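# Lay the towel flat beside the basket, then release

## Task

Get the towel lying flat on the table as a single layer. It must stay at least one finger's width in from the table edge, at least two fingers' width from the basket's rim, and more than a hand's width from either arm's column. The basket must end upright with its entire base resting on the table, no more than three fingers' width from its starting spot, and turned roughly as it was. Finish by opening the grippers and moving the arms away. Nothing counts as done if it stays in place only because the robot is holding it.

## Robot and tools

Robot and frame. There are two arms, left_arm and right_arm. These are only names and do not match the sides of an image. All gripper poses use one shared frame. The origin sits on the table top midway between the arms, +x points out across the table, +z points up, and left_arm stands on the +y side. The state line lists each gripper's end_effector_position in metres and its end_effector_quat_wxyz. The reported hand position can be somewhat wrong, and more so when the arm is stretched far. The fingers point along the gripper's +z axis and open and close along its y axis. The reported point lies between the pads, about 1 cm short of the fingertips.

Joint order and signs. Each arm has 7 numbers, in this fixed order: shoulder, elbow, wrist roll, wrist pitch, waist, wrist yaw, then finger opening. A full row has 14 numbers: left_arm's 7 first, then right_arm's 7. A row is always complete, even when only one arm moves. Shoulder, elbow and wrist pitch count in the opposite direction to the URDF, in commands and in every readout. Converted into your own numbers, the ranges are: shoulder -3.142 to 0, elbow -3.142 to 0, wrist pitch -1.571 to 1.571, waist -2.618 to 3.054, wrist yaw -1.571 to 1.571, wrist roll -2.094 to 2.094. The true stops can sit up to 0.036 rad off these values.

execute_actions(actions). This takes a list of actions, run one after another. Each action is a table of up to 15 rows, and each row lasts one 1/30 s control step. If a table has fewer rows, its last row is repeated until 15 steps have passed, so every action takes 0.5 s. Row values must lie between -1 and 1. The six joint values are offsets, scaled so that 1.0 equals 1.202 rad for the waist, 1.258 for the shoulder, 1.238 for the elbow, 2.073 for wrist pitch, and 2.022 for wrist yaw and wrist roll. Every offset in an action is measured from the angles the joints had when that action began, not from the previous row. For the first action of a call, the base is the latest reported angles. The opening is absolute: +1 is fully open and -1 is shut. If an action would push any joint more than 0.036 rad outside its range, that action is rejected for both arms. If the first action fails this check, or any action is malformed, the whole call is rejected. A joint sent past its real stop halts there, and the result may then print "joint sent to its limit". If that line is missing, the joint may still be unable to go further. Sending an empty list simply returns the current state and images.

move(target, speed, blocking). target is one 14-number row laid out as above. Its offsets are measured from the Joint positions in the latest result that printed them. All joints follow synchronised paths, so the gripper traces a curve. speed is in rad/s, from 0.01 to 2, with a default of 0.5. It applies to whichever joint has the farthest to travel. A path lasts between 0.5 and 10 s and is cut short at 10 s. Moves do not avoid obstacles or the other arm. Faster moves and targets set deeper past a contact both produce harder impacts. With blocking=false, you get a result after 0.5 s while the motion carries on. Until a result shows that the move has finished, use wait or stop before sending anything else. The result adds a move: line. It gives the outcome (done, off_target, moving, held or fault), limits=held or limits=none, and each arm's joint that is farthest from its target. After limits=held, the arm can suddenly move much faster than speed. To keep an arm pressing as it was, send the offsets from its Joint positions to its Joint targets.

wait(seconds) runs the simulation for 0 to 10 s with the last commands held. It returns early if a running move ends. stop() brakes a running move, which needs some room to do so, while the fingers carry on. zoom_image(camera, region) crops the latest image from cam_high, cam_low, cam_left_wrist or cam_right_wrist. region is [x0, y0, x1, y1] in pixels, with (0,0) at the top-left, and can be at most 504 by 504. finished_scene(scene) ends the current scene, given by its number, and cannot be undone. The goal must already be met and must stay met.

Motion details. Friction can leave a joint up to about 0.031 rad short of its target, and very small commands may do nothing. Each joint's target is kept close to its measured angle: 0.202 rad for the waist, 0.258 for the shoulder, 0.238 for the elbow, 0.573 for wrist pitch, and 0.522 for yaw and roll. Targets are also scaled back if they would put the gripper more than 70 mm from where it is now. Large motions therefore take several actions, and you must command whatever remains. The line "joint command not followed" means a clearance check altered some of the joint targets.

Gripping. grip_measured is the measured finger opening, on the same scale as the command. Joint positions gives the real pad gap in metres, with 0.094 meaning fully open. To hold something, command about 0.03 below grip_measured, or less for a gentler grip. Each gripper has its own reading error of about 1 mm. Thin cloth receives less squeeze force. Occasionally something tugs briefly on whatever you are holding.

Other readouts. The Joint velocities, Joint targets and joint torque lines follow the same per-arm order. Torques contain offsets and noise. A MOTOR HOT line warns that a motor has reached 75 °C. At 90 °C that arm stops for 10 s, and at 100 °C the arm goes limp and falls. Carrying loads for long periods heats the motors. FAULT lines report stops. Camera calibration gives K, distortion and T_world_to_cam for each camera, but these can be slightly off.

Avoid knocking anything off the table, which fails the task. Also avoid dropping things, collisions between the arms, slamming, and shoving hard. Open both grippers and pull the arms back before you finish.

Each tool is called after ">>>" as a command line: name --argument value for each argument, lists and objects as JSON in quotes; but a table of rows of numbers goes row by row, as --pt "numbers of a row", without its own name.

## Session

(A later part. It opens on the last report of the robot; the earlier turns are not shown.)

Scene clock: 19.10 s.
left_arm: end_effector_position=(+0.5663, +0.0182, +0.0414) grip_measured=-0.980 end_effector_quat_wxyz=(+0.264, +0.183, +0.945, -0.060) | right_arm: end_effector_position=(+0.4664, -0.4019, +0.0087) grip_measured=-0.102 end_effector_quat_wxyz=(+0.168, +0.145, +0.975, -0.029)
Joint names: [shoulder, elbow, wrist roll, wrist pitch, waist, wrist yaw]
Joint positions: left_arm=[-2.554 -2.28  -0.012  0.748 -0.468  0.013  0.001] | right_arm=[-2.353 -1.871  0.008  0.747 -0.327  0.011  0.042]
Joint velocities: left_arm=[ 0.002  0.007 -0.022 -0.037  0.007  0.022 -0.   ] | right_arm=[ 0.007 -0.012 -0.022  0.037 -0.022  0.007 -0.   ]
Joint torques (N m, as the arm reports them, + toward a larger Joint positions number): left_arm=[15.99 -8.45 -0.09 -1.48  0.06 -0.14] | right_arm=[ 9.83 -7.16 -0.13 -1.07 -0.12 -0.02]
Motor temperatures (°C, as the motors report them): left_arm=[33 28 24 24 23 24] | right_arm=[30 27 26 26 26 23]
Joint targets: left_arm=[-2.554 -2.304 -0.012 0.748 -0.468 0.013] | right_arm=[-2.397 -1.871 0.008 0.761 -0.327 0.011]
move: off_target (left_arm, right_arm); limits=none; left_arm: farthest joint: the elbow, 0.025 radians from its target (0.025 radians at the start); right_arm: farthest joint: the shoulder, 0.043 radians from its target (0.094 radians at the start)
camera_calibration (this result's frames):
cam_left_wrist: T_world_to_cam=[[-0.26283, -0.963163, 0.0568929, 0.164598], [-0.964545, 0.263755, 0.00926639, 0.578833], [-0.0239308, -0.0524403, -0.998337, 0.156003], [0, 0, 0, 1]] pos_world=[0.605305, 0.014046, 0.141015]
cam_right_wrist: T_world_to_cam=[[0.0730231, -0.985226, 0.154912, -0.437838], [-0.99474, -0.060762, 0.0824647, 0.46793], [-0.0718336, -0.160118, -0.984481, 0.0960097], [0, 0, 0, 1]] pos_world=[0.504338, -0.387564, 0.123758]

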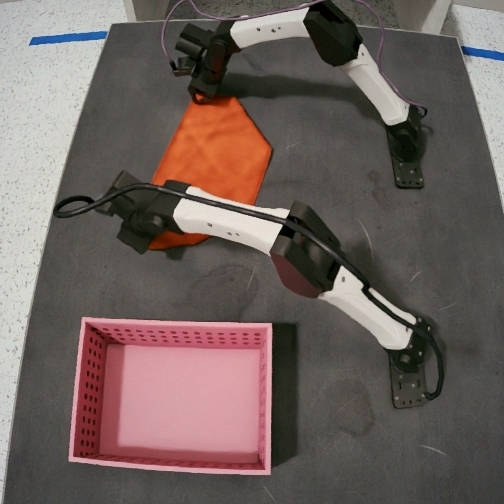

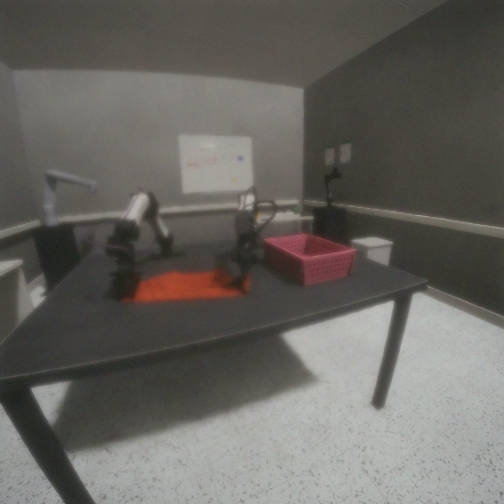

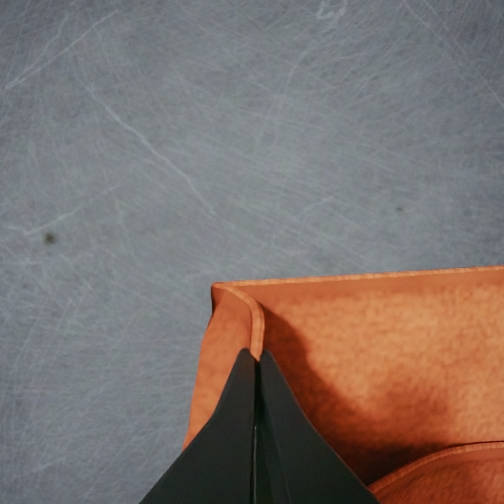

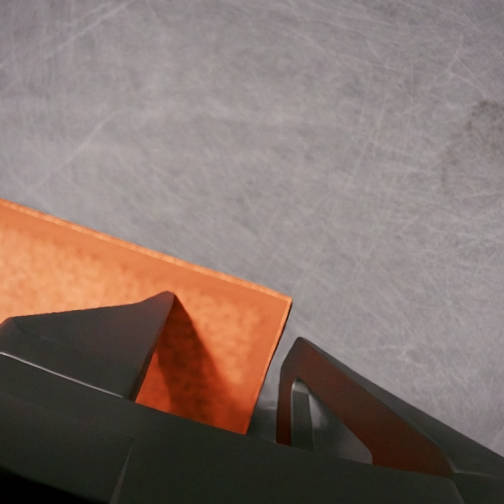

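>>> execute_actions --actions '[[[0,-0.02,0,0,0,0,-1,-0.035,0,0,0.006,0,0,-0.6]],[[0,-0.02,0,0,0,0,-1,-0.035,0,0,0.006,0,0,-1]],[[0,-0.02,0,0,0,0,-1,-0.035,0,0,0.006,0,0,-1]]]'

>>> move --target '[0.05,-0.02,0,0,0,0,-1,0.11,-0.02,0,0,0,0,-1]' --speed 0.15

Scene clock: 20.70 s.
left_arm: end_effector_position=(+0.5663, +0.0182, +0.0414) grip_measured=-0.980 end_effector_quat_wxyz=(+0.264, +0.183, +0.945, -0.060) | right_arm: end_effector_position=(+0.4679, -0.4005, +0.0091) grip_measured=-0.968 end_effector_quat_wxyz=(+0.171, +0.144, +0.975, -0.024)
Joint names: [shoulder, elbow, wrist roll, wrist pitch, waist, wrist yaw]
Joint positions: left_arm=[-2.554 -2.28  -0.012  0.748 -0.468  0.013  0.001] | right_arm=[-2.353 -1.871  0.008  0.743 -0.327  0.     0.001]
Joint velocities: left_arm=[-0.007  0.022  0.051  0.037 -0.017 -0.007 -0.   ] | right_arm=[ 0.017  0.022  0.007  0.022 -0.017  0.037 -0.   ]
Joint torques (N m, as the arm reports them, + toward a larger Joint positions number): left_arm=[15.99 -8.44 -0.09 -1.48  0.04 -0.13] | right_arm=[ 9.75 -7.17 -0.13 -1.1  -0.16 -0.02]
Motor temperatures (°C, as the motors report them): left_arm=[34 28 24 24 23 24] | right_arm=[31 27 26 26 26 23]
Joint targets: left_arm=[-2.554 -2.304 -0.012 0.748 -0.468 0.013] | right_arm=[-2.397 -1.871 0.008 0.755 -0.327 0.000]
camera_calibration (this result's frames):
cam_left_wrist: T_world_to_cam=[[-0.26283, -0.963163, 0.0568929, 0.164598], [-0.964545, 0.263755, 0.00926639, 0.578833], [-0.0239308, -0.0524403, -0.998337, 0.156003], [0, 0, 0, 1]] pos_world=[0.605305, 0.014046, 0.141015]
cam_right_wrist: T_world_to_cam=[[0.0753696, -0.986181, 0.147533, -0.43804], [-0.995082, -0.0648477, 0.0748803, 0.468087], [-0.0642784, -0.152451, -0.986218, 0.0962591], [0, 0, 0, 1]] pos_world=[0.504987, -0.386958, 0.124507]

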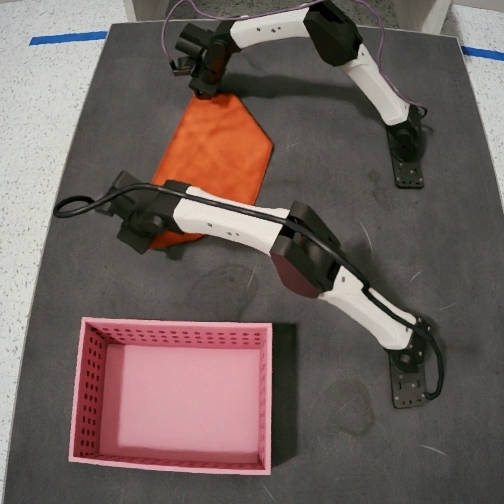

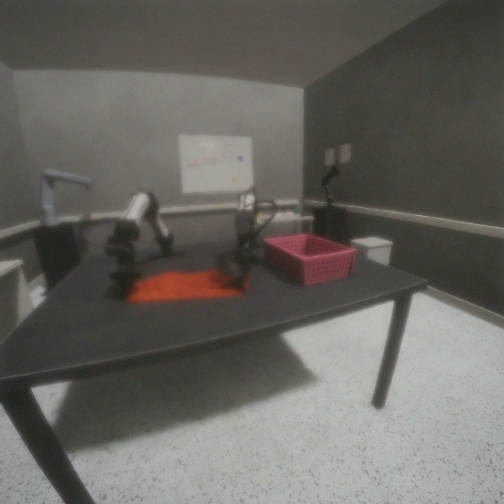

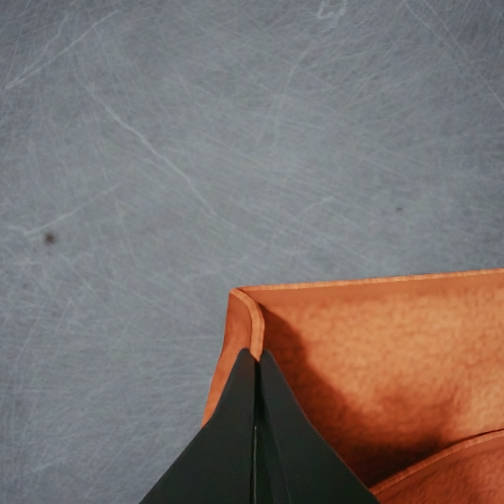

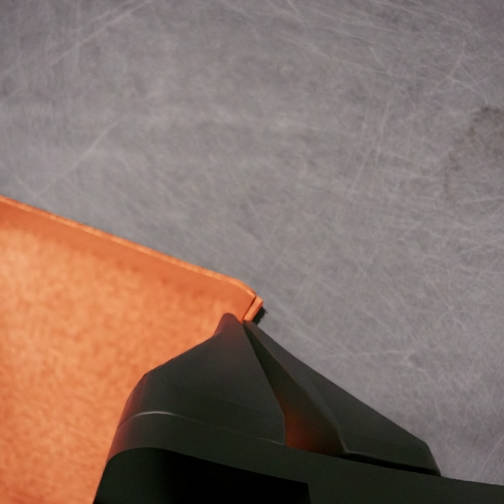

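Scene clock: 22.00 s.
left_arm: end_effector_position=(+0.5685, +0.0173, +0.0648) grip_measured=-0.980 end_effector_quat_wxyz=(+0.282, +0.182, +0.940, -0.064) | right_arm: end_effector_position=(+0.4765, -0.4030, +0.0720) grip_measured=-0.968 end_effector_quat_wxyz=(+0.230, +0.142, +0.962, -0.032)
Joint names: [shoulder, elbow, wrist roll, wrist pitch, waist, wrist yaw]
Joint positions: left_arm=[-2.515 -2.28  -0.012  0.748 -0.468  0.013  0.001] | right_arm=[-2.232 -1.871  0.008  0.742 -0.327  0.     0.001]
Joint velocities: left_arm=[ 0.002 -0.007 -0.051  0.037 -0.002 -0.051 -0.001] | right_arm=[ 0.017 -0.012 -0.066  0.007 -0.007 -0.037 -0.001]
Joint torques (N m, as the arm reports them, + toward a larger Joint positions number): left_arm=[17.95 -8.51 -0.09 -1.53  0.05 -0.14] | right_arm=[13.94 -9.32 -0.13 -1.47 -0.15 -0.02]
Motor temperatures (°C, as the motors report them): left_arm=[35 29 24 25 23 24] | right_arm=[32 27 26 26 26 23]
Joint targets: left_arm=[-2.491 -2.304 -0.012 0.748 -0.468 0.013] | right_arm=[-2.215 -1.896 0.008 0.743 -0.327 0.000]
move: off_target (left_arm, right_arm); limits=none; left_arm: farthest joint: the elbow, 0.025 radians from its target (0.025 radians at the start); right_arm: farthest joint: the elbow, 0.024 radians from its target (0.024 radians at the start)
camera_calibration (this result's frames):
cam_left_wrist: T_world_to_cam=[[-0.264963, -0.962282, 0.0617167, 0.163858], [-0.964184, 0.263605, -0.0293356, 0.583247], [0.0119602, -0.0672791, -0.997663, 0.159173], [0, 0, 0, 1]] pos_world=[0.60387, 0.0146394, 0.165798]
cam_right_wrist: T_world_to_cam=[[0.0557021, -0.980426, 0.188844, -0.44175], [-0.997157, -0.0642406, -0.0393947, 0.481274], [0.050755, -0.186112, -0.981217, 0.0897293], [0, 0, 0, 1]] pos_world=[0.499957, -0.385486, 0.190425]

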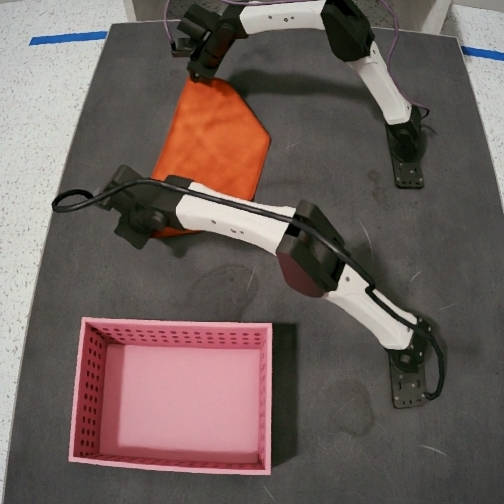

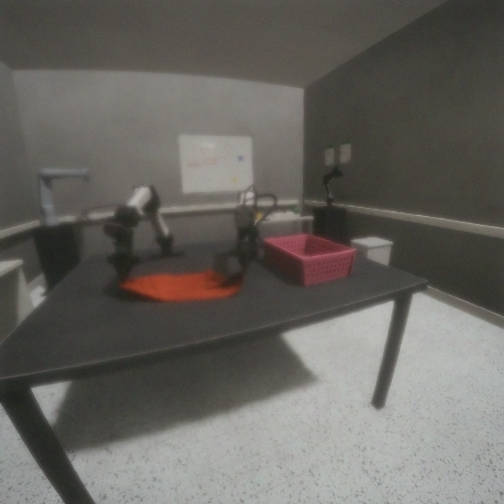

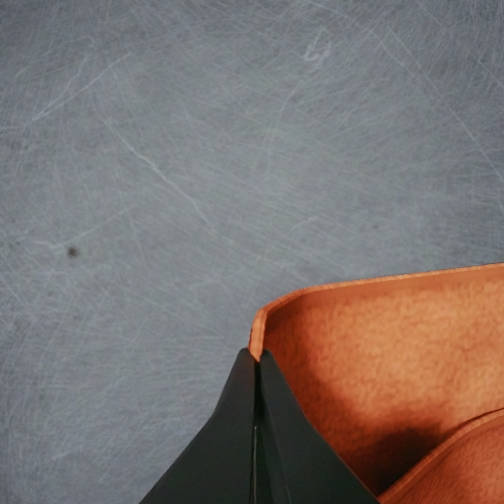

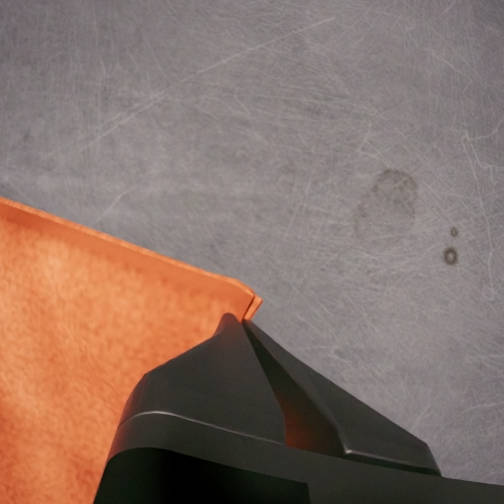

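>>> move --target '[0.807,0.388,0,0.266,-0.02,0,-1,0.798,0.2,0,0.302,0,0,-1]' --speed 0.35

Scene clock: 25.77 s.
left_arm: end_effector_position=(+0.3207, +0.1141, +0.3040) grip_measured=-0.980 end_effector_quat_wxyz=(+0.282, +0.189, +0.938, -0.066) | right_arm: end_effector_position=(+0.2222, -0.3286, +0.3156) grip_measured=-0.968 end_effector_quat_wxyz=(+0.302, +0.139, +0.942, -0.042)
Joint names: [shoulder, elbow, wrist roll, wrist pitch, waist, wrist yaw]
Joint positions: left_arm=[-1.513 -1.821 -0.012  1.291 -0.483  0.013  0.001] | right_arm=[-1.241 -1.65   0.008  1.359 -0.327  0.     0.001]
Joint velocities: left_arm=[-0.017  0.007  0.007  0.081  0.007  0.007  0.001] | right_arm=[-0.007 -0.002  0.007  0.007 -0.012  0.022  0.001]
Joint torques (N m, as the arm reports them, + toward a larger Joint positions number): left_arm=[ 7.22 -4.37 -0.09 -1.48 -0.66 -0.14] | right_arm=[ 3.75 -4.33 -0.12 -1.64 -0.15 -0.02]
Motor temperatures (°C, as the motors report them): left_arm=[36 29 24 25 23 24] | right_arm=[33 27 26 27 26 23]
Joint targets: left_arm=[-1.500 -1.800 -0.012 1.300 -0.493 0.013] | right_arm=[-1.229 -1.624 0.008 1.368 -0.327 0.000]
move: off_target (left_arm, right_arm); limits=none; left_arm: farthest joint: the elbow, 0.021 radians from its target (0.480 radians at the start); right_arm: farthest joint: the elbow, 0.026 radians from its target (0.248 radians at the start)
camera_calibration (this result's frames):
cam_left_wrist: T_world_to_cam=[[-0.278949, -0.958312, 0.0618572, 0.180625], [-0.960231, 0.277541, -0.0304705, 0.323352], [0.0120324, -0.0678969, -0.99762, 0.407334], [0, 0, 0, 1]] pos_world=[0.355977, 0.111009, 0.405045]
cam_right_wrist: T_world_to_cam=[[0.0245732, -0.971317, 0.236515, -0.405745], [-0.981005, -0.0689669, -0.181309, 0.281655], [0.192421, -0.227567, -0.954562, 0.302018], [0, 0, 0, 1]] pos_world=[0.228161, -0.305953, 0.435326]

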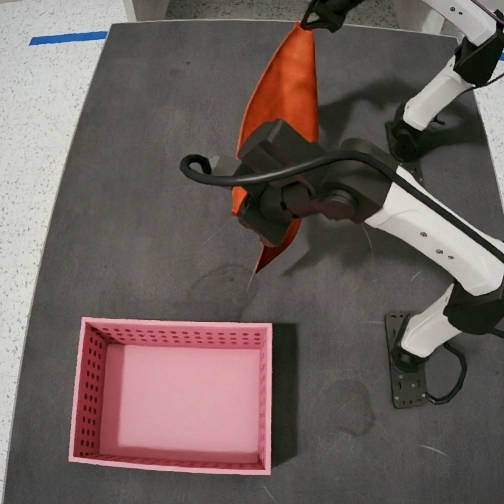

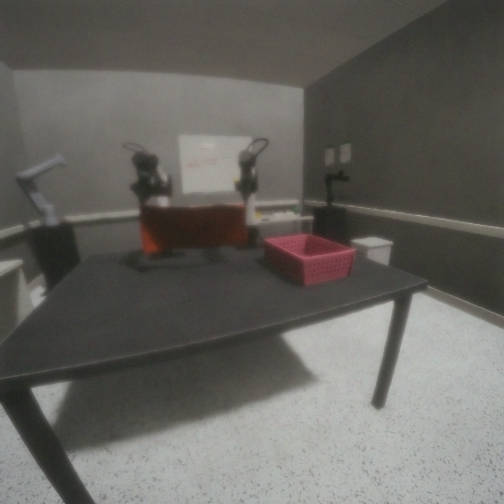

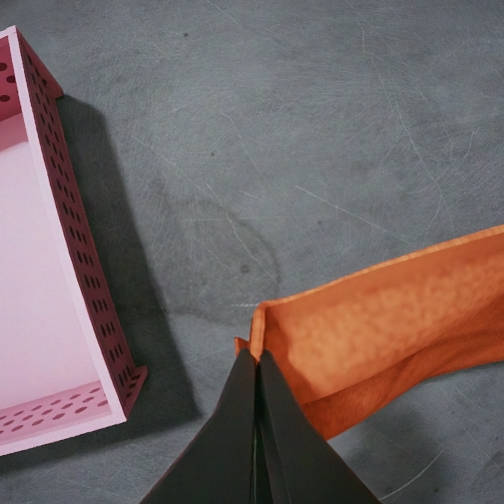

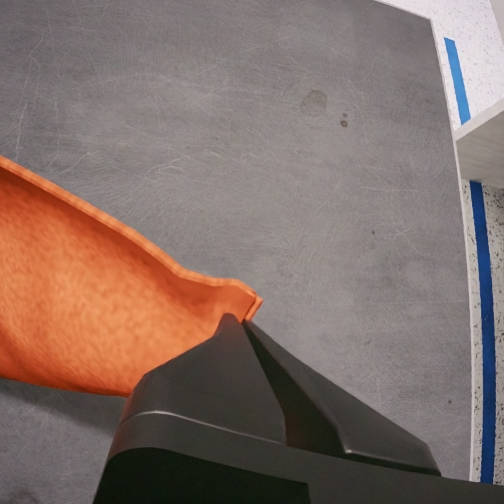

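>>> move --target '[0,0.17,0,0,0,0,-1,0,0.2,0,0,-0.06,0,-1]' --speed 0.2

Scene clock: 27.63 s.
left_arm: end_effector_position=(+0.3014, +0.1220, +0.2374) grip_measured=-0.980 end_effector_quat_wxyz=(+0.190, +0.193, +0.961, -0.048) | right_arm: end_effector_position=(+0.1990, -0.3368, +0.2395) grip_measured=-0.968 end_effector_quat_wxyz=(+0.193, +0.171, +0.966, -0.031)
Joint names: [shoulder, elbow, wrist roll, wrist pitch, waist, wrist yaw]
Joint positions: left_arm=[-1.513 -1.627 -0.012  1.291 -0.483  0.015  0.001] | right_arm=[-1.241 -1.423  0.008  1.359 -0.385 -0.003  0.001]
Joint velocities: left_arm=[ 0.007  0.007 -0.007 -0.007  0.002 -0.051  0.001] | right_arm=[ 0.022  0.002 -0.007  0.037  0.002 -0.051  0.   ]
Joint torques (N m, as the arm reports them, + toward a larger Joint positions number): left_arm=[ 6.31 -4.91 -0.09 -1.25  0.04 -0.17] | right_arm=[ 3.37 -5.11 -0.13 -1.36 -1.24  0.02]
Motor temperatures (°C, as the motors report them): left_arm=[35 29 24 25 23 24] | right_arm=[32 27 26 27 26 23]
Joint targets: left_arm=[-1.513 -1.611 -0.012 1.291 -0.483 0.013] | right_arm=[-1.241 -1.402 0.008 1.359 -0.399 0.000]
move: off_target (right_arm); limits=none; left_arm: farthest joint: the elbow, 0.016 radians from its target (0.211 radians at the start); right_arm: farthest joint: the elbow, 0.021 radians from its target (0.247 radians at the start)
camera_calibration (this result's frames):
cam_left_wrist: T_world_to_cam=[[-0.270891, -0.961819, 0.0390064, 0.19034], [-0.948025, 0.273595, 0.162466, 0.251605], [-0.166935, 0.00703163, -0.985943, 0.383638], [0, 0, 0, 1]] pos_world=[0.354132, 0.111537, 0.329943]
cam_right_wrist: T_world_to_cam=[[0.012279, -0.986886, 0.160951, -0.379896], [-0.999538, -0.00763946, 0.0294131, 0.218446], [-0.0277978, -0.161237, -0.986524, 0.305839], [0, 0, 0, 1]] pos_world=[0.231511, -0.323932, 0.356437]

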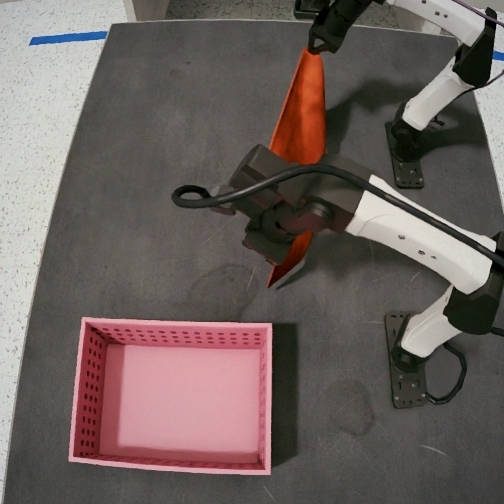

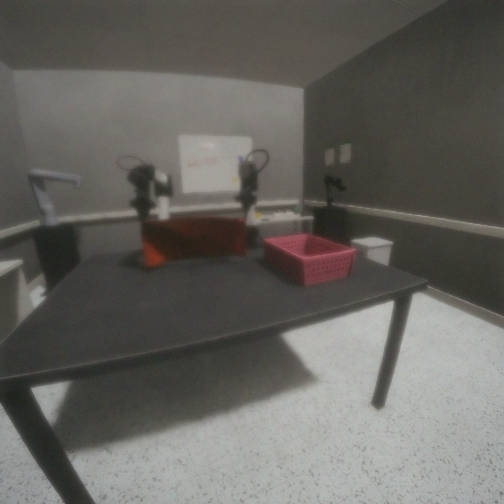

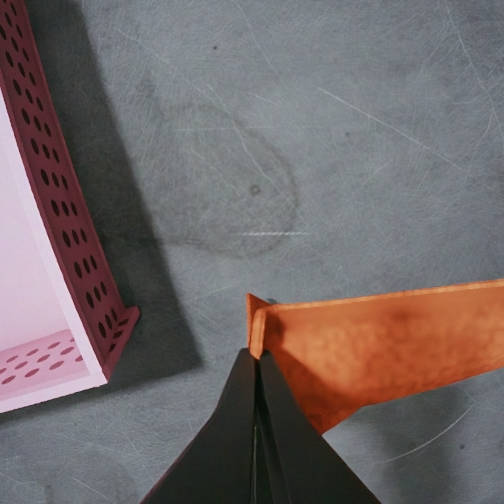

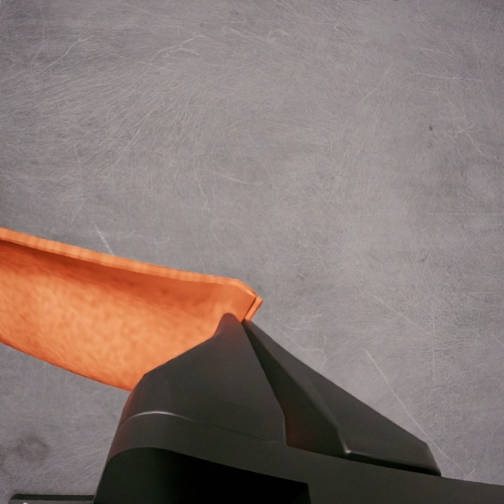

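>>> move --target '[-0.29,0.085,0,-0.28,0.025,0,-1,-0.265,0.2,0,-0.335,0.01,0,-1]' --speed 0.3

Scene clock: 30.73 s.
left_arm: end_effector_position=(+0.4260, +0.0765, +0.1264) grip_measured=-0.980 end_effector_quat_wxyz=(+0.243, +0.184, +0.951, -0.058) | right_arm: end_effector_position=(+0.3218, -0.3803, +0.1323) grip_measured=-0.968 end_effector_quat_wxyz=(+0.252, +0.168, +0.952, -0.040)
Joint names: [shoulder, elbow, wrist roll, wrist pitch, waist, wrist yaw]
Joint positions: left_arm=[-1.872 -1.537 -0.012  0.732 -0.466  0.016  0.001] | right_arm=[-1.561 -1.196  0.008  0.689 -0.385 -0.005  0.001]
Joint velocities: left_arm=[ 0.007  0.002  0.022  0.007  0.007 -0.007 -0.   ] | right_arm=[ 0.002  0.002  0.007  0.022  0.007  0.022 -0.   ]
Joint torques (N m, as the arm reports them, + toward a larger Joint positions number): left_arm=[10.06 -5.64 -0.09 -1.65  1.06 -0.15] | right_arm=[ 5.87 -5.99 -0.13 -1.75  0.79  0.  ]
Motor temperatures (°C, as the motors report them): left_arm=[35 29 24 25 23 24] | right_arm=[32 27 26 27 26 23]
Joint targets: left_arm=[-1.878 -1.521 -0.012 0.710 -0.453 0.015] | right_arm=[-1.575 -1.176 0.008 0.665 -0.373 -0.003]
move: off_target (left_arm, right_arm); limits=none; left_arm: farthest joint: the wrist pitch, 0.022 radians from its target (0.580 radians at the start); right_arm: farthest joint: the wrist pitch, 0.024 radians from its target (0.695 radians at the start)
camera_calibration (this result's frames):
cam_left_wrist: T_world_to_cam=[[-0.260298, -0.964004, 0.0542325, 0.178388], [-0.963254, 0.263128, 0.0538968, 0.421235], [-0.0662268, -0.0382104, -0.997073, 0.257331], [0, 0, 0, 1]] pos_world=[0.469232, 0.0709612, 0.2242]
cam_right_wrist: T_world_to_cam=[[-0.00806417, -0.979662, 0.200493, -0.402982], [-0.996151, -0.00963116, -0.0871272, 0.357607], [0.0872862, -0.200424, -0.975813, 0.143114], [0, 0, 0, 1]] pos_world=[0.340489, -0.362658, 0.251605]

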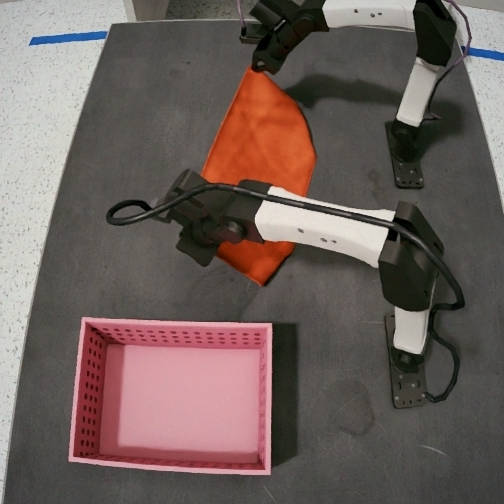

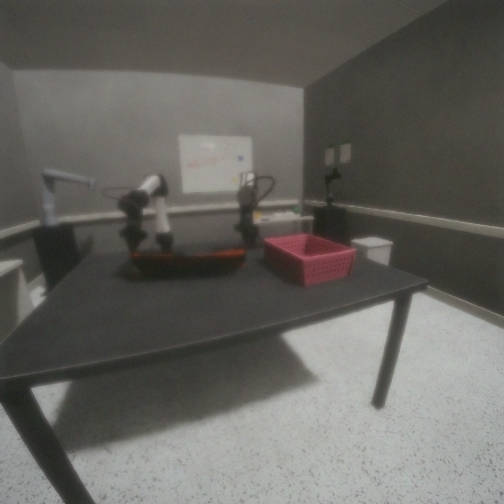

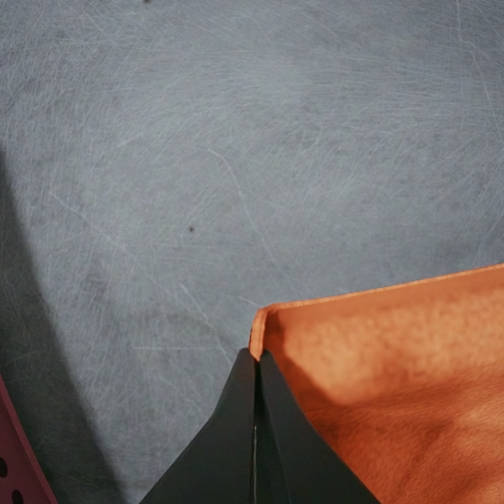

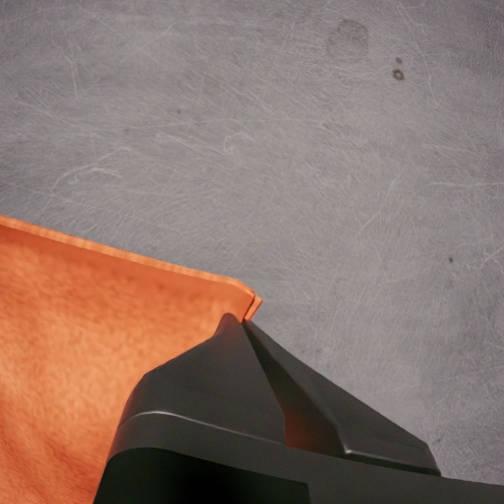

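>>> move --target '[-0.56,-0.62,0,0,0.027,0,-1,-0.81,-0.895,0,0.03,0.047,0,-1]' --speed 0.35

>>> zoom_image --camera "cam_high" --region '[90, 50, 340, 300]'

Scene clock: 34.60 s.
left_arm: end_effector_position=(+0.5719, +0.0306, +0.0302) grip_measured=-0.980 end_effector_quat_wxyz=(+0.260, +0.173, +0.948, -0.059) | right_arm: end_effector_position=(+0.5481, -0.4301, +0.0331) grip_measured=-0.968 end_effector_quat_wxyz=(+0.264, +0.145, +0.953, -0.035)
Joint names: [shoulder, elbow, wrist roll, wrist pitch, waist, wrist yaw]
Joint positions: left_arm=[-2.572 -2.274 -0.012  0.733 -0.445  0.018  0.001] | right_arm=[-2.568 -2.277  0.008  0.741 -0.338 -0.007  0.001]
Joint velocities: left_arm=[-0.002 -0.002  0.022  0.037  0.007 -0.051 -0.   ] | right_arm=[-0.007  0.007 -0.022 -0.022 -0.012 -0.022 -0.   ]
Joint torques (N m, as the arm reports them, + toward a larger Joint positions number): left_arm=[15.86 -8.92 -0.09 -1.48  0.89 -0.15] | right_arm=[13.92 -9.6  -0.13 -1.49  0.59  0.  ]
Motor temperatures (°C, as the motors report them): left_arm=[36 30 24 25 23 24] | right_arm=[33 28 26 27 26 23]
Joint targets: left_arm=[-2.576 -2.305 -0.012 0.732 -0.434 0.017] | right_arm=[-2.580 -2.304 0.008 0.751 -0.329 -0.005]
move: off_target (left_arm, right_arm); limits=none; left_arm: farthest joint: the elbow, 0.031 radians from its target (0.768 radians at the start); right_arm: farthest joint: the elbow, 0.027 radians from its target (1.108 radians at the start)
camera_calibration (this result's frames):
cam_left_wrist: T_world_to_cam=[[-0.242267, -0.968352, 0.0600073, 0.166947], [-0.969664, 0.243741, 0.0184962, 0.584303], [-0.0325371, -0.0537059, -0.998027, 0.150547], [0, 0, 0, 1]] pos_world=[0.611921, 0.02733, 0.129425]
cam_right_wrist: T_world_to_cam=[[0.0341376, -0.977973, 0.205922, -0.452582], [-0.992493, -0.0573849, -0.107999, 0.552027], [0.117437, -0.20069, -0.97259, -0.000223026], [0, 0, 0, 1]] pos_world=[0.56336, -0.41098, 0.152598]

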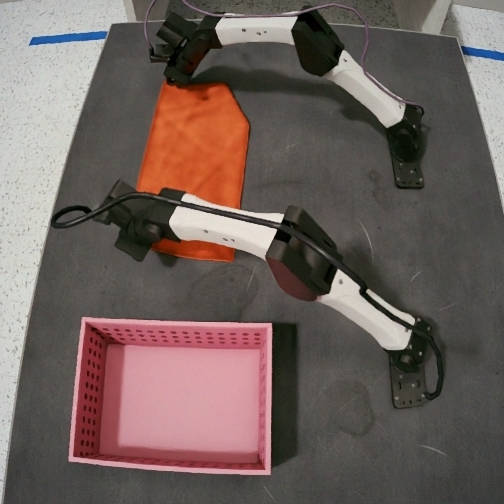

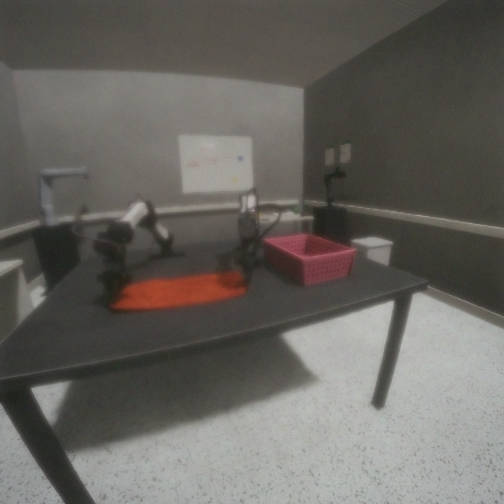

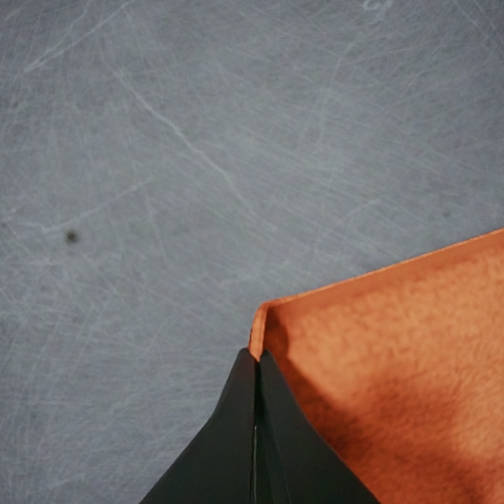

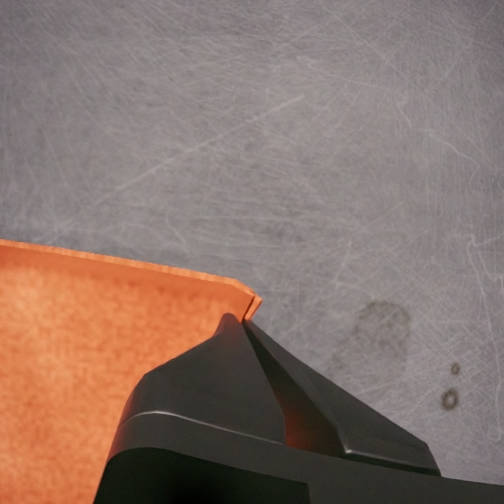

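Region (90, 50, 340, 300) of cam_high's 504x504 image, scaled by 2.016, with more detail than that image has.

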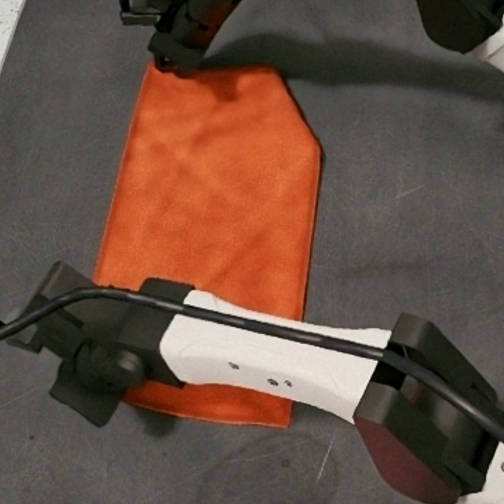

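>>> move --target '[0.915,0.46,-0.25,0.36,-0.353,0,-1,0.912,0.46,-0.35,0.356,-0.25,0,-1]' --speed 0.4

>>> zoom_image --camera "cam_low" --region '[100, 170, 280, 290]'

Scene clock: 38.57 s.
left_arm: end_effector_position=(+0.2022, +0.0454, +0.2766) grip_measured=-0.980 end_effector_quat_wxyz=(+0.153, +0.136, +0.971, -0.126) | right_arm: end_effector_position=(+0.2020, -0.4125, +0.2786) grip_measured=-0.968 end_effector_quat_wxyz=(+0.162, -0.053, +0.979, -0.116)
Joint names: [shoulder, elbow, wrist roll, wrist pitch, waist, wrist yaw]
Joint positions: left_arm=[-1.434 -1.727 -0.51   1.464 -0.86   0.018  0.001] | right_arm=[-1.433 -1.735 -0.691  1.473 -0.627 -0.007  0.002]
Joint velocities: left_arm=[ 0.002 -0.007  0.037  0.066 -0.017 -0.051 -0.001] | right_arm=[ 0.007 -0.017  0.007 -0.051 -0.002 -0.066 -0.001]
Joint torques (N m, as the arm reports them, + toward a larger Joint positions number): left_arm=[ 6.08 -4.19 -0.18 -1.04 -0.65 -0.16] | right_arm=[ 5.46 -4.16 -0.19 -1.24 -1.09 -0.05]
Motor temperatures (°C, as the motors report them): left_arm=[37 30 24 25 23 24] | right_arm=[34 28 26 27 26 23]
Joint targets: left_arm=[-1.421 -1.704 -0.518 1.479 -0.870 0.018] | right_arm=[-1.420 -1.708 -0.700 1.480 -0.639 -0.007]
move: off_target (left_arm, right_arm); limits=none; left_arm: farthest joint: the elbow, 0.022 radians from its target (0.569 radians at the start); right_arm: farthest joint: the elbow, 0.027 radians from its target (0.569 radians at the start)
camera_calibration (this result's frames):
cam_left_wrist: T_world_to_cam=[[-0.178337, -0.959899, 0.21631, 0.0203876], [-0.946924, 0.227177, 0.227433, 0.156099], [-0.267454, -0.16427, -0.949465, 0.424316], [0, 0, 0, 1]] pos_world=[0.264934, 0.0538102, 0.362961]
cam_right_wrist: T_world_to_cam=[[0.417991, -0.83402, 0.36013, -0.535271], [-0.908289, -0.376187, 0.183015, 0.00644513], [-0.0171622, -0.403601, -0.914774, 0.210148], [0, 0, 0, 1]] pos_world=[0.233199, -0.359186, 0.383826]

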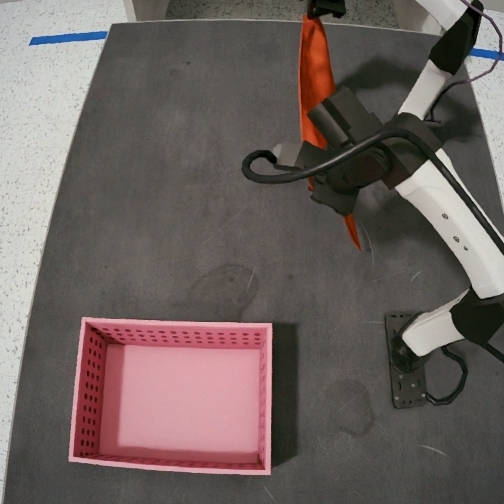

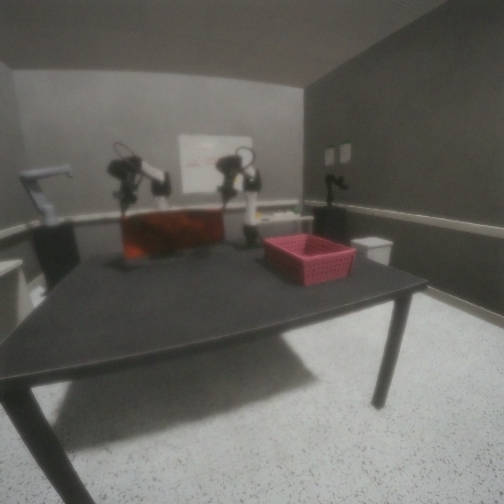

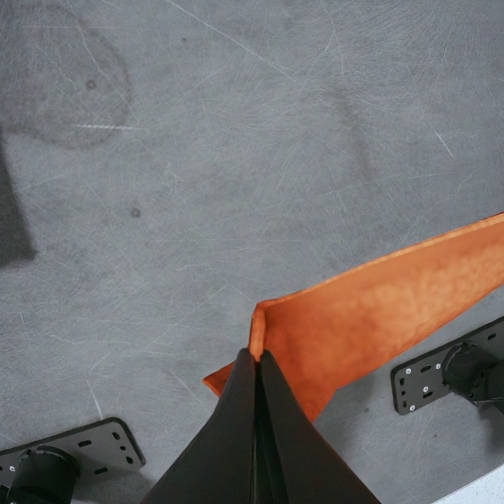

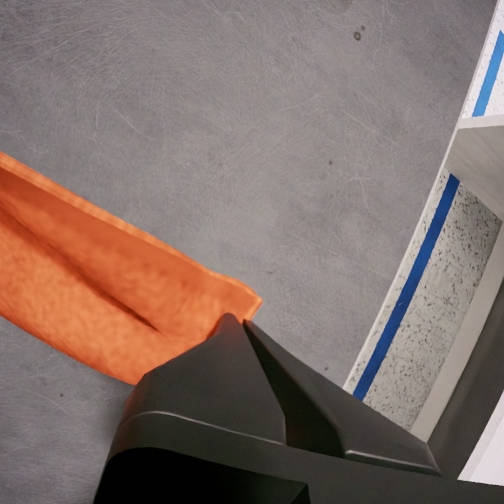

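Region (100, 170, 280, 290) of cam_low's 504x504 image, scaled by 2.800, with more detail than that image has.

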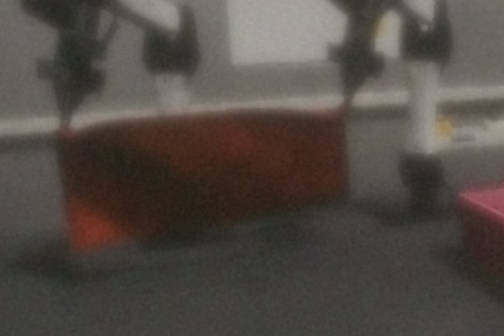

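Better. Go to P2.

>>> move --target '[-0.247,0.06,0.1,-0.165,0.212,0,-1,-0.248,0.065,0.08,-0.17,0.138,0,-1]' --speed 0.4

>>> zoom_image --camera "cam_high" --region '[150, 20, 400, 300]'

Scene clock: 40.27 s.
left_arm: end_effector_position=(+0.3355, +0.0501, +0.1826) grip_measured=-0.980 end_effector_quat_wxyz=(+0.155, +0.110, +0.979, -0.080) | right_arm: end_effector_position=(+0.3189, -0.4135, +0.1868) grip_measured=-0.968 end_effector_quat_wxyz=(+0.160, -0.055, +0.982, -0.079)
Joint names: [shoulder, elbow, wrist roll, wrist pitch, waist, wrist yaw]
Joint positions: left_arm=[-1.745 -1.664 -0.317  1.14  -0.614  0.018  0.001] | right_arm=[-1.739 -1.671 -0.536  1.145 -0.467 -0.008  0.002]
Joint velocities: left_arm=[ 0.007  0.017 -0.022  0.007  0.002 -0.007  0.   ] | right_arm=[-0.017  0.002  0.051  0.022 -0.017  0.007 -0.   ]
Joint torques (N m, as the arm reports them, + toward a larger Joint positions number): left_arm=[ 8.83 -5.58 -0.02 -1.4   0.76 -0.15] | right_arm=[ 7.83 -5.86 -0.08 -1.46  0.25 -0.06]
Motor temperatures (°C, as the motors report them): left_arm=[37 30 24 25 23 24] | right_arm=[34 28 26 27 26 23]
Joint targets: left_arm=[-1.745 -1.652 -0.307 1.122 -0.605 0.018] | right_arm=[-1.745 -1.654 -0.530 1.120 -0.461 -0.007]
move: off_target (right_arm); limits=none; left_arm: farthest joint: the wrist pitch, 0.018 radians from its target (0.343 radians at the start); right_arm: farthest joint: the wrist pitch, 0.024 radians from its target (0.352 radians at the start)
camera_calibration (this result's frames):
cam_left_wrist: T_world_to_cam=[[-0.114386, -0.984367, 0.133933, 0.0638911], [-0.961038, 0.143794, 0.23607, 0.309953], [-0.251638, -0.101712, -0.962462, 0.365359], [0, 0, 0, 1]] pos_world=[0.397123, 0.0554841, 0.269917]
cam_right_wrist: T_world_to_cam=[[0.434642, -0.850572, 0.295995, -0.552065], [-0.900388, -0.403222, 0.163439, 0.119058], [-0.0196652, -0.337548, -0.941103, 0.160769], [0, 0, 0, 1]] pos_world=[0.350311, -0.367297, 0.29525]

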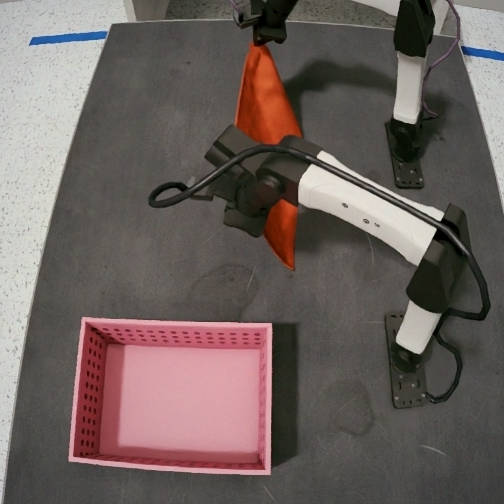

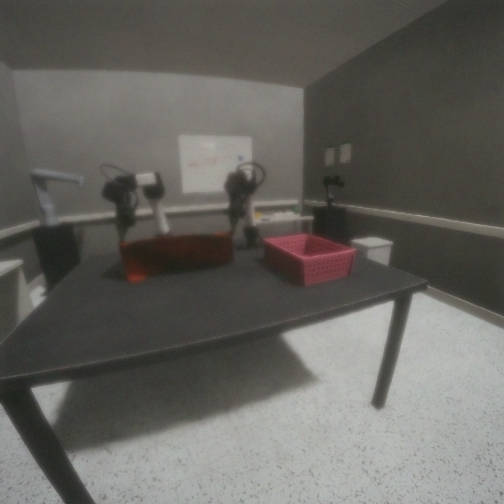

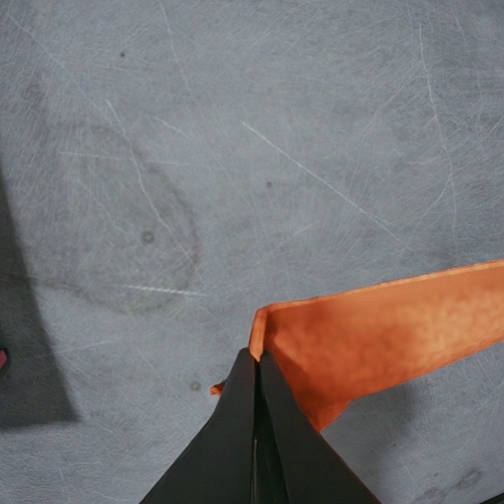

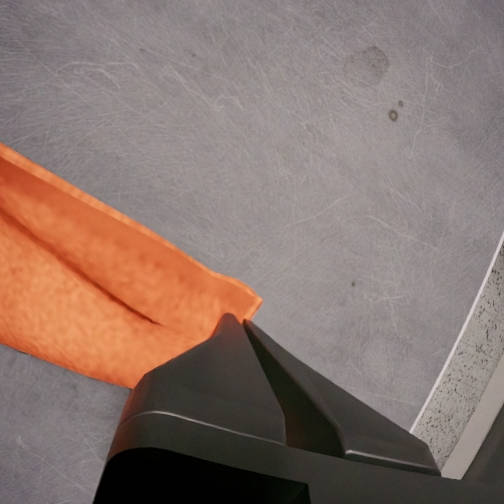

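Region (150, 20, 400, 300) of cam_high's 504x504 image, scaled by 1.800, with more detail than that image has; it fills the left 450 columns of this view, and the rest is white.

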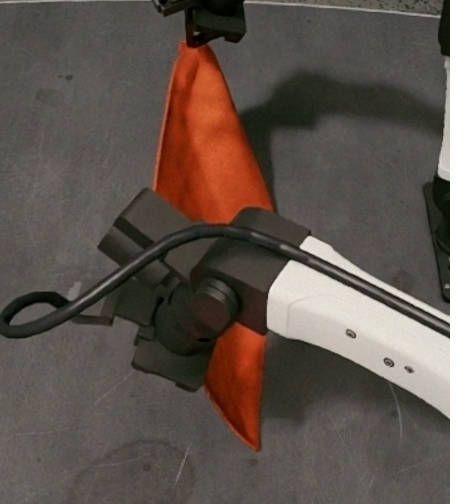

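>>> move --target '[0.247,-0.05,-0.1,0.16,-0.21,0,-1,0.248,-0.03,-0.2,0.165,-0.37,-0.27,-1]' --speed 0.4

>>> zoom_image --camera "cam_low" --region '[100, 170, 280, 290]'

Scene clock: 42.60 s.
left_arm: end_effector_position=(+0.2039, +0.0452, +0.2653) grip_measured=-0.980 end_effector_quat_wxyz=(+0.140, +0.134, +0.974, -0.116) | right_arm: end_effector_position=(+0.2066, -0.4060, +0.2825) grip_measured=-0.968 end_effector_quat_wxyz=(+0.306, -0.079, +0.948, +0.041)
Joint names: [shoulder, elbow, wrist roll, wrist pitch, waist, wrist yaw]
Joint positions: left_arm=[-1.449 -1.702 -0.51   1.458 -0.857  0.018  0.001] | right_arm=[-1.443 -1.682 -0.933  1.478 -0.901 -0.543  0.002]
Joint velocities: left_arm=[-0.017  0.002  0.007  0.066 -0.002  0.022 -0.   ] | right_arm=[ 0.002  0.012 -0.007 -0.007 -0.012 -0.037  0.   ]
Joint torques (N m, as the arm reports them, + toward a larger Joint positions number): left_arm=[ 6.46 -7.38 -0.17 -1.   -0.64 -0.16] | right_arm=[ 6.04 -8.31 -0.22 -1.02 -1.   -0.42]
Motor temperatures (°C, as the motors report them): left_arm=[36 30 24 25 23 24] | right_arm=[34 28 26 27 26 23]
Joint targets: left_arm=[-1.435 -1.726 -0.519 1.471 -0.866 0.018] | right_arm=[-1.427 -1.708 -0.940 1.487 -0.912 -0.554]
move: off_target (left_arm, right_arm); limits=none; left_arm: farthest joint: the elbow, 0.024 radians from its target (0.062 radians at the start); right_arm: farthest joint: the elbow, 0.026 radians from its target (0.037 radians at the start)
camera_calibration (this result's frames):
cam_left_wrist: T_world_to_cam=[[-0.169374, -0.965479, 0.197895, 0.0262618], [-0.942045, 0.217601, 0.255347, 0.152319], [-0.289594, -0.143177, -0.94638, 0.416677], [0, 0, 0, 1]] pos_world=[0.268607, 0.0518689, 0.350243]
cam_right_wrist: T_world_to_cam=[[0.459294, -0.861952, 0.214681, -0.511934], [-0.844175, -0.49876, -0.196486, 0.0566042], [0.276436, -0.0909839, -0.956716, 0.29452], [0, 0, 0, 1]] pos_world=[0.201496, -0.386234, 0.402796]

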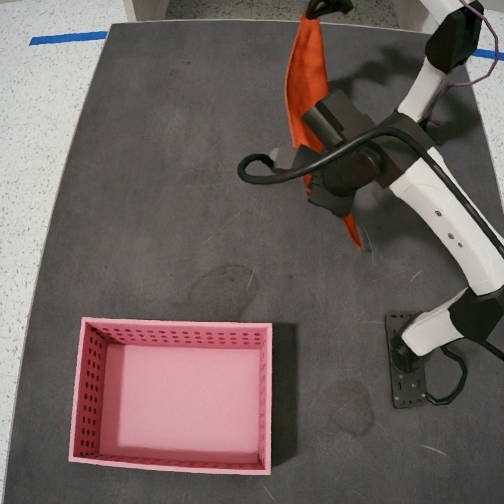

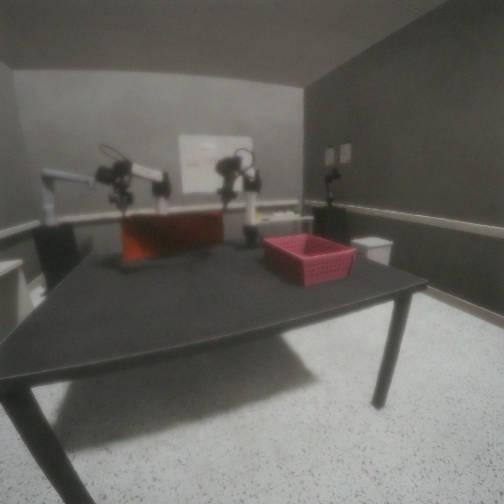

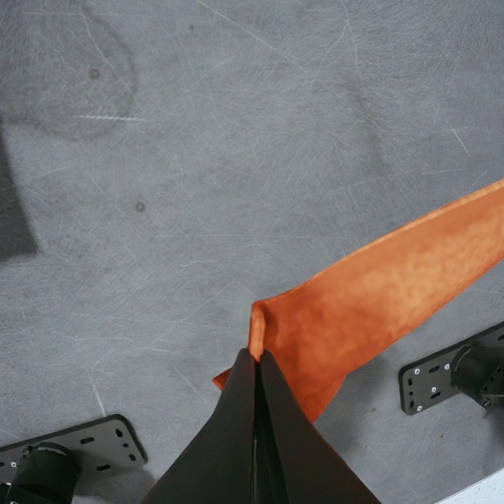

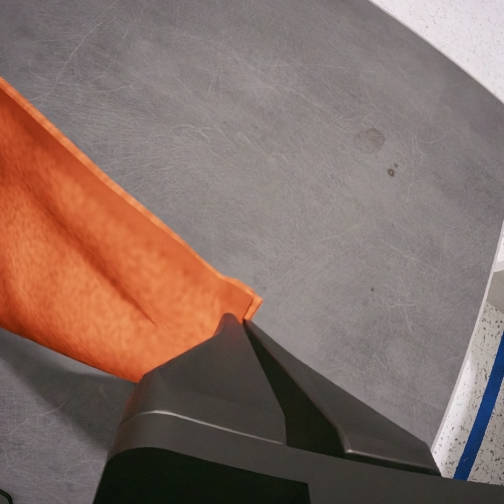

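Region (100, 170, 280, 290) of cam_low's 504x504 image, scaled by 2.800, with more detail than that image has.

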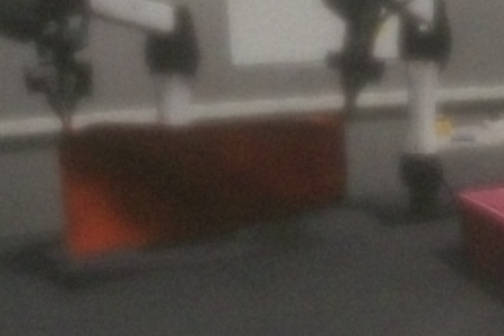

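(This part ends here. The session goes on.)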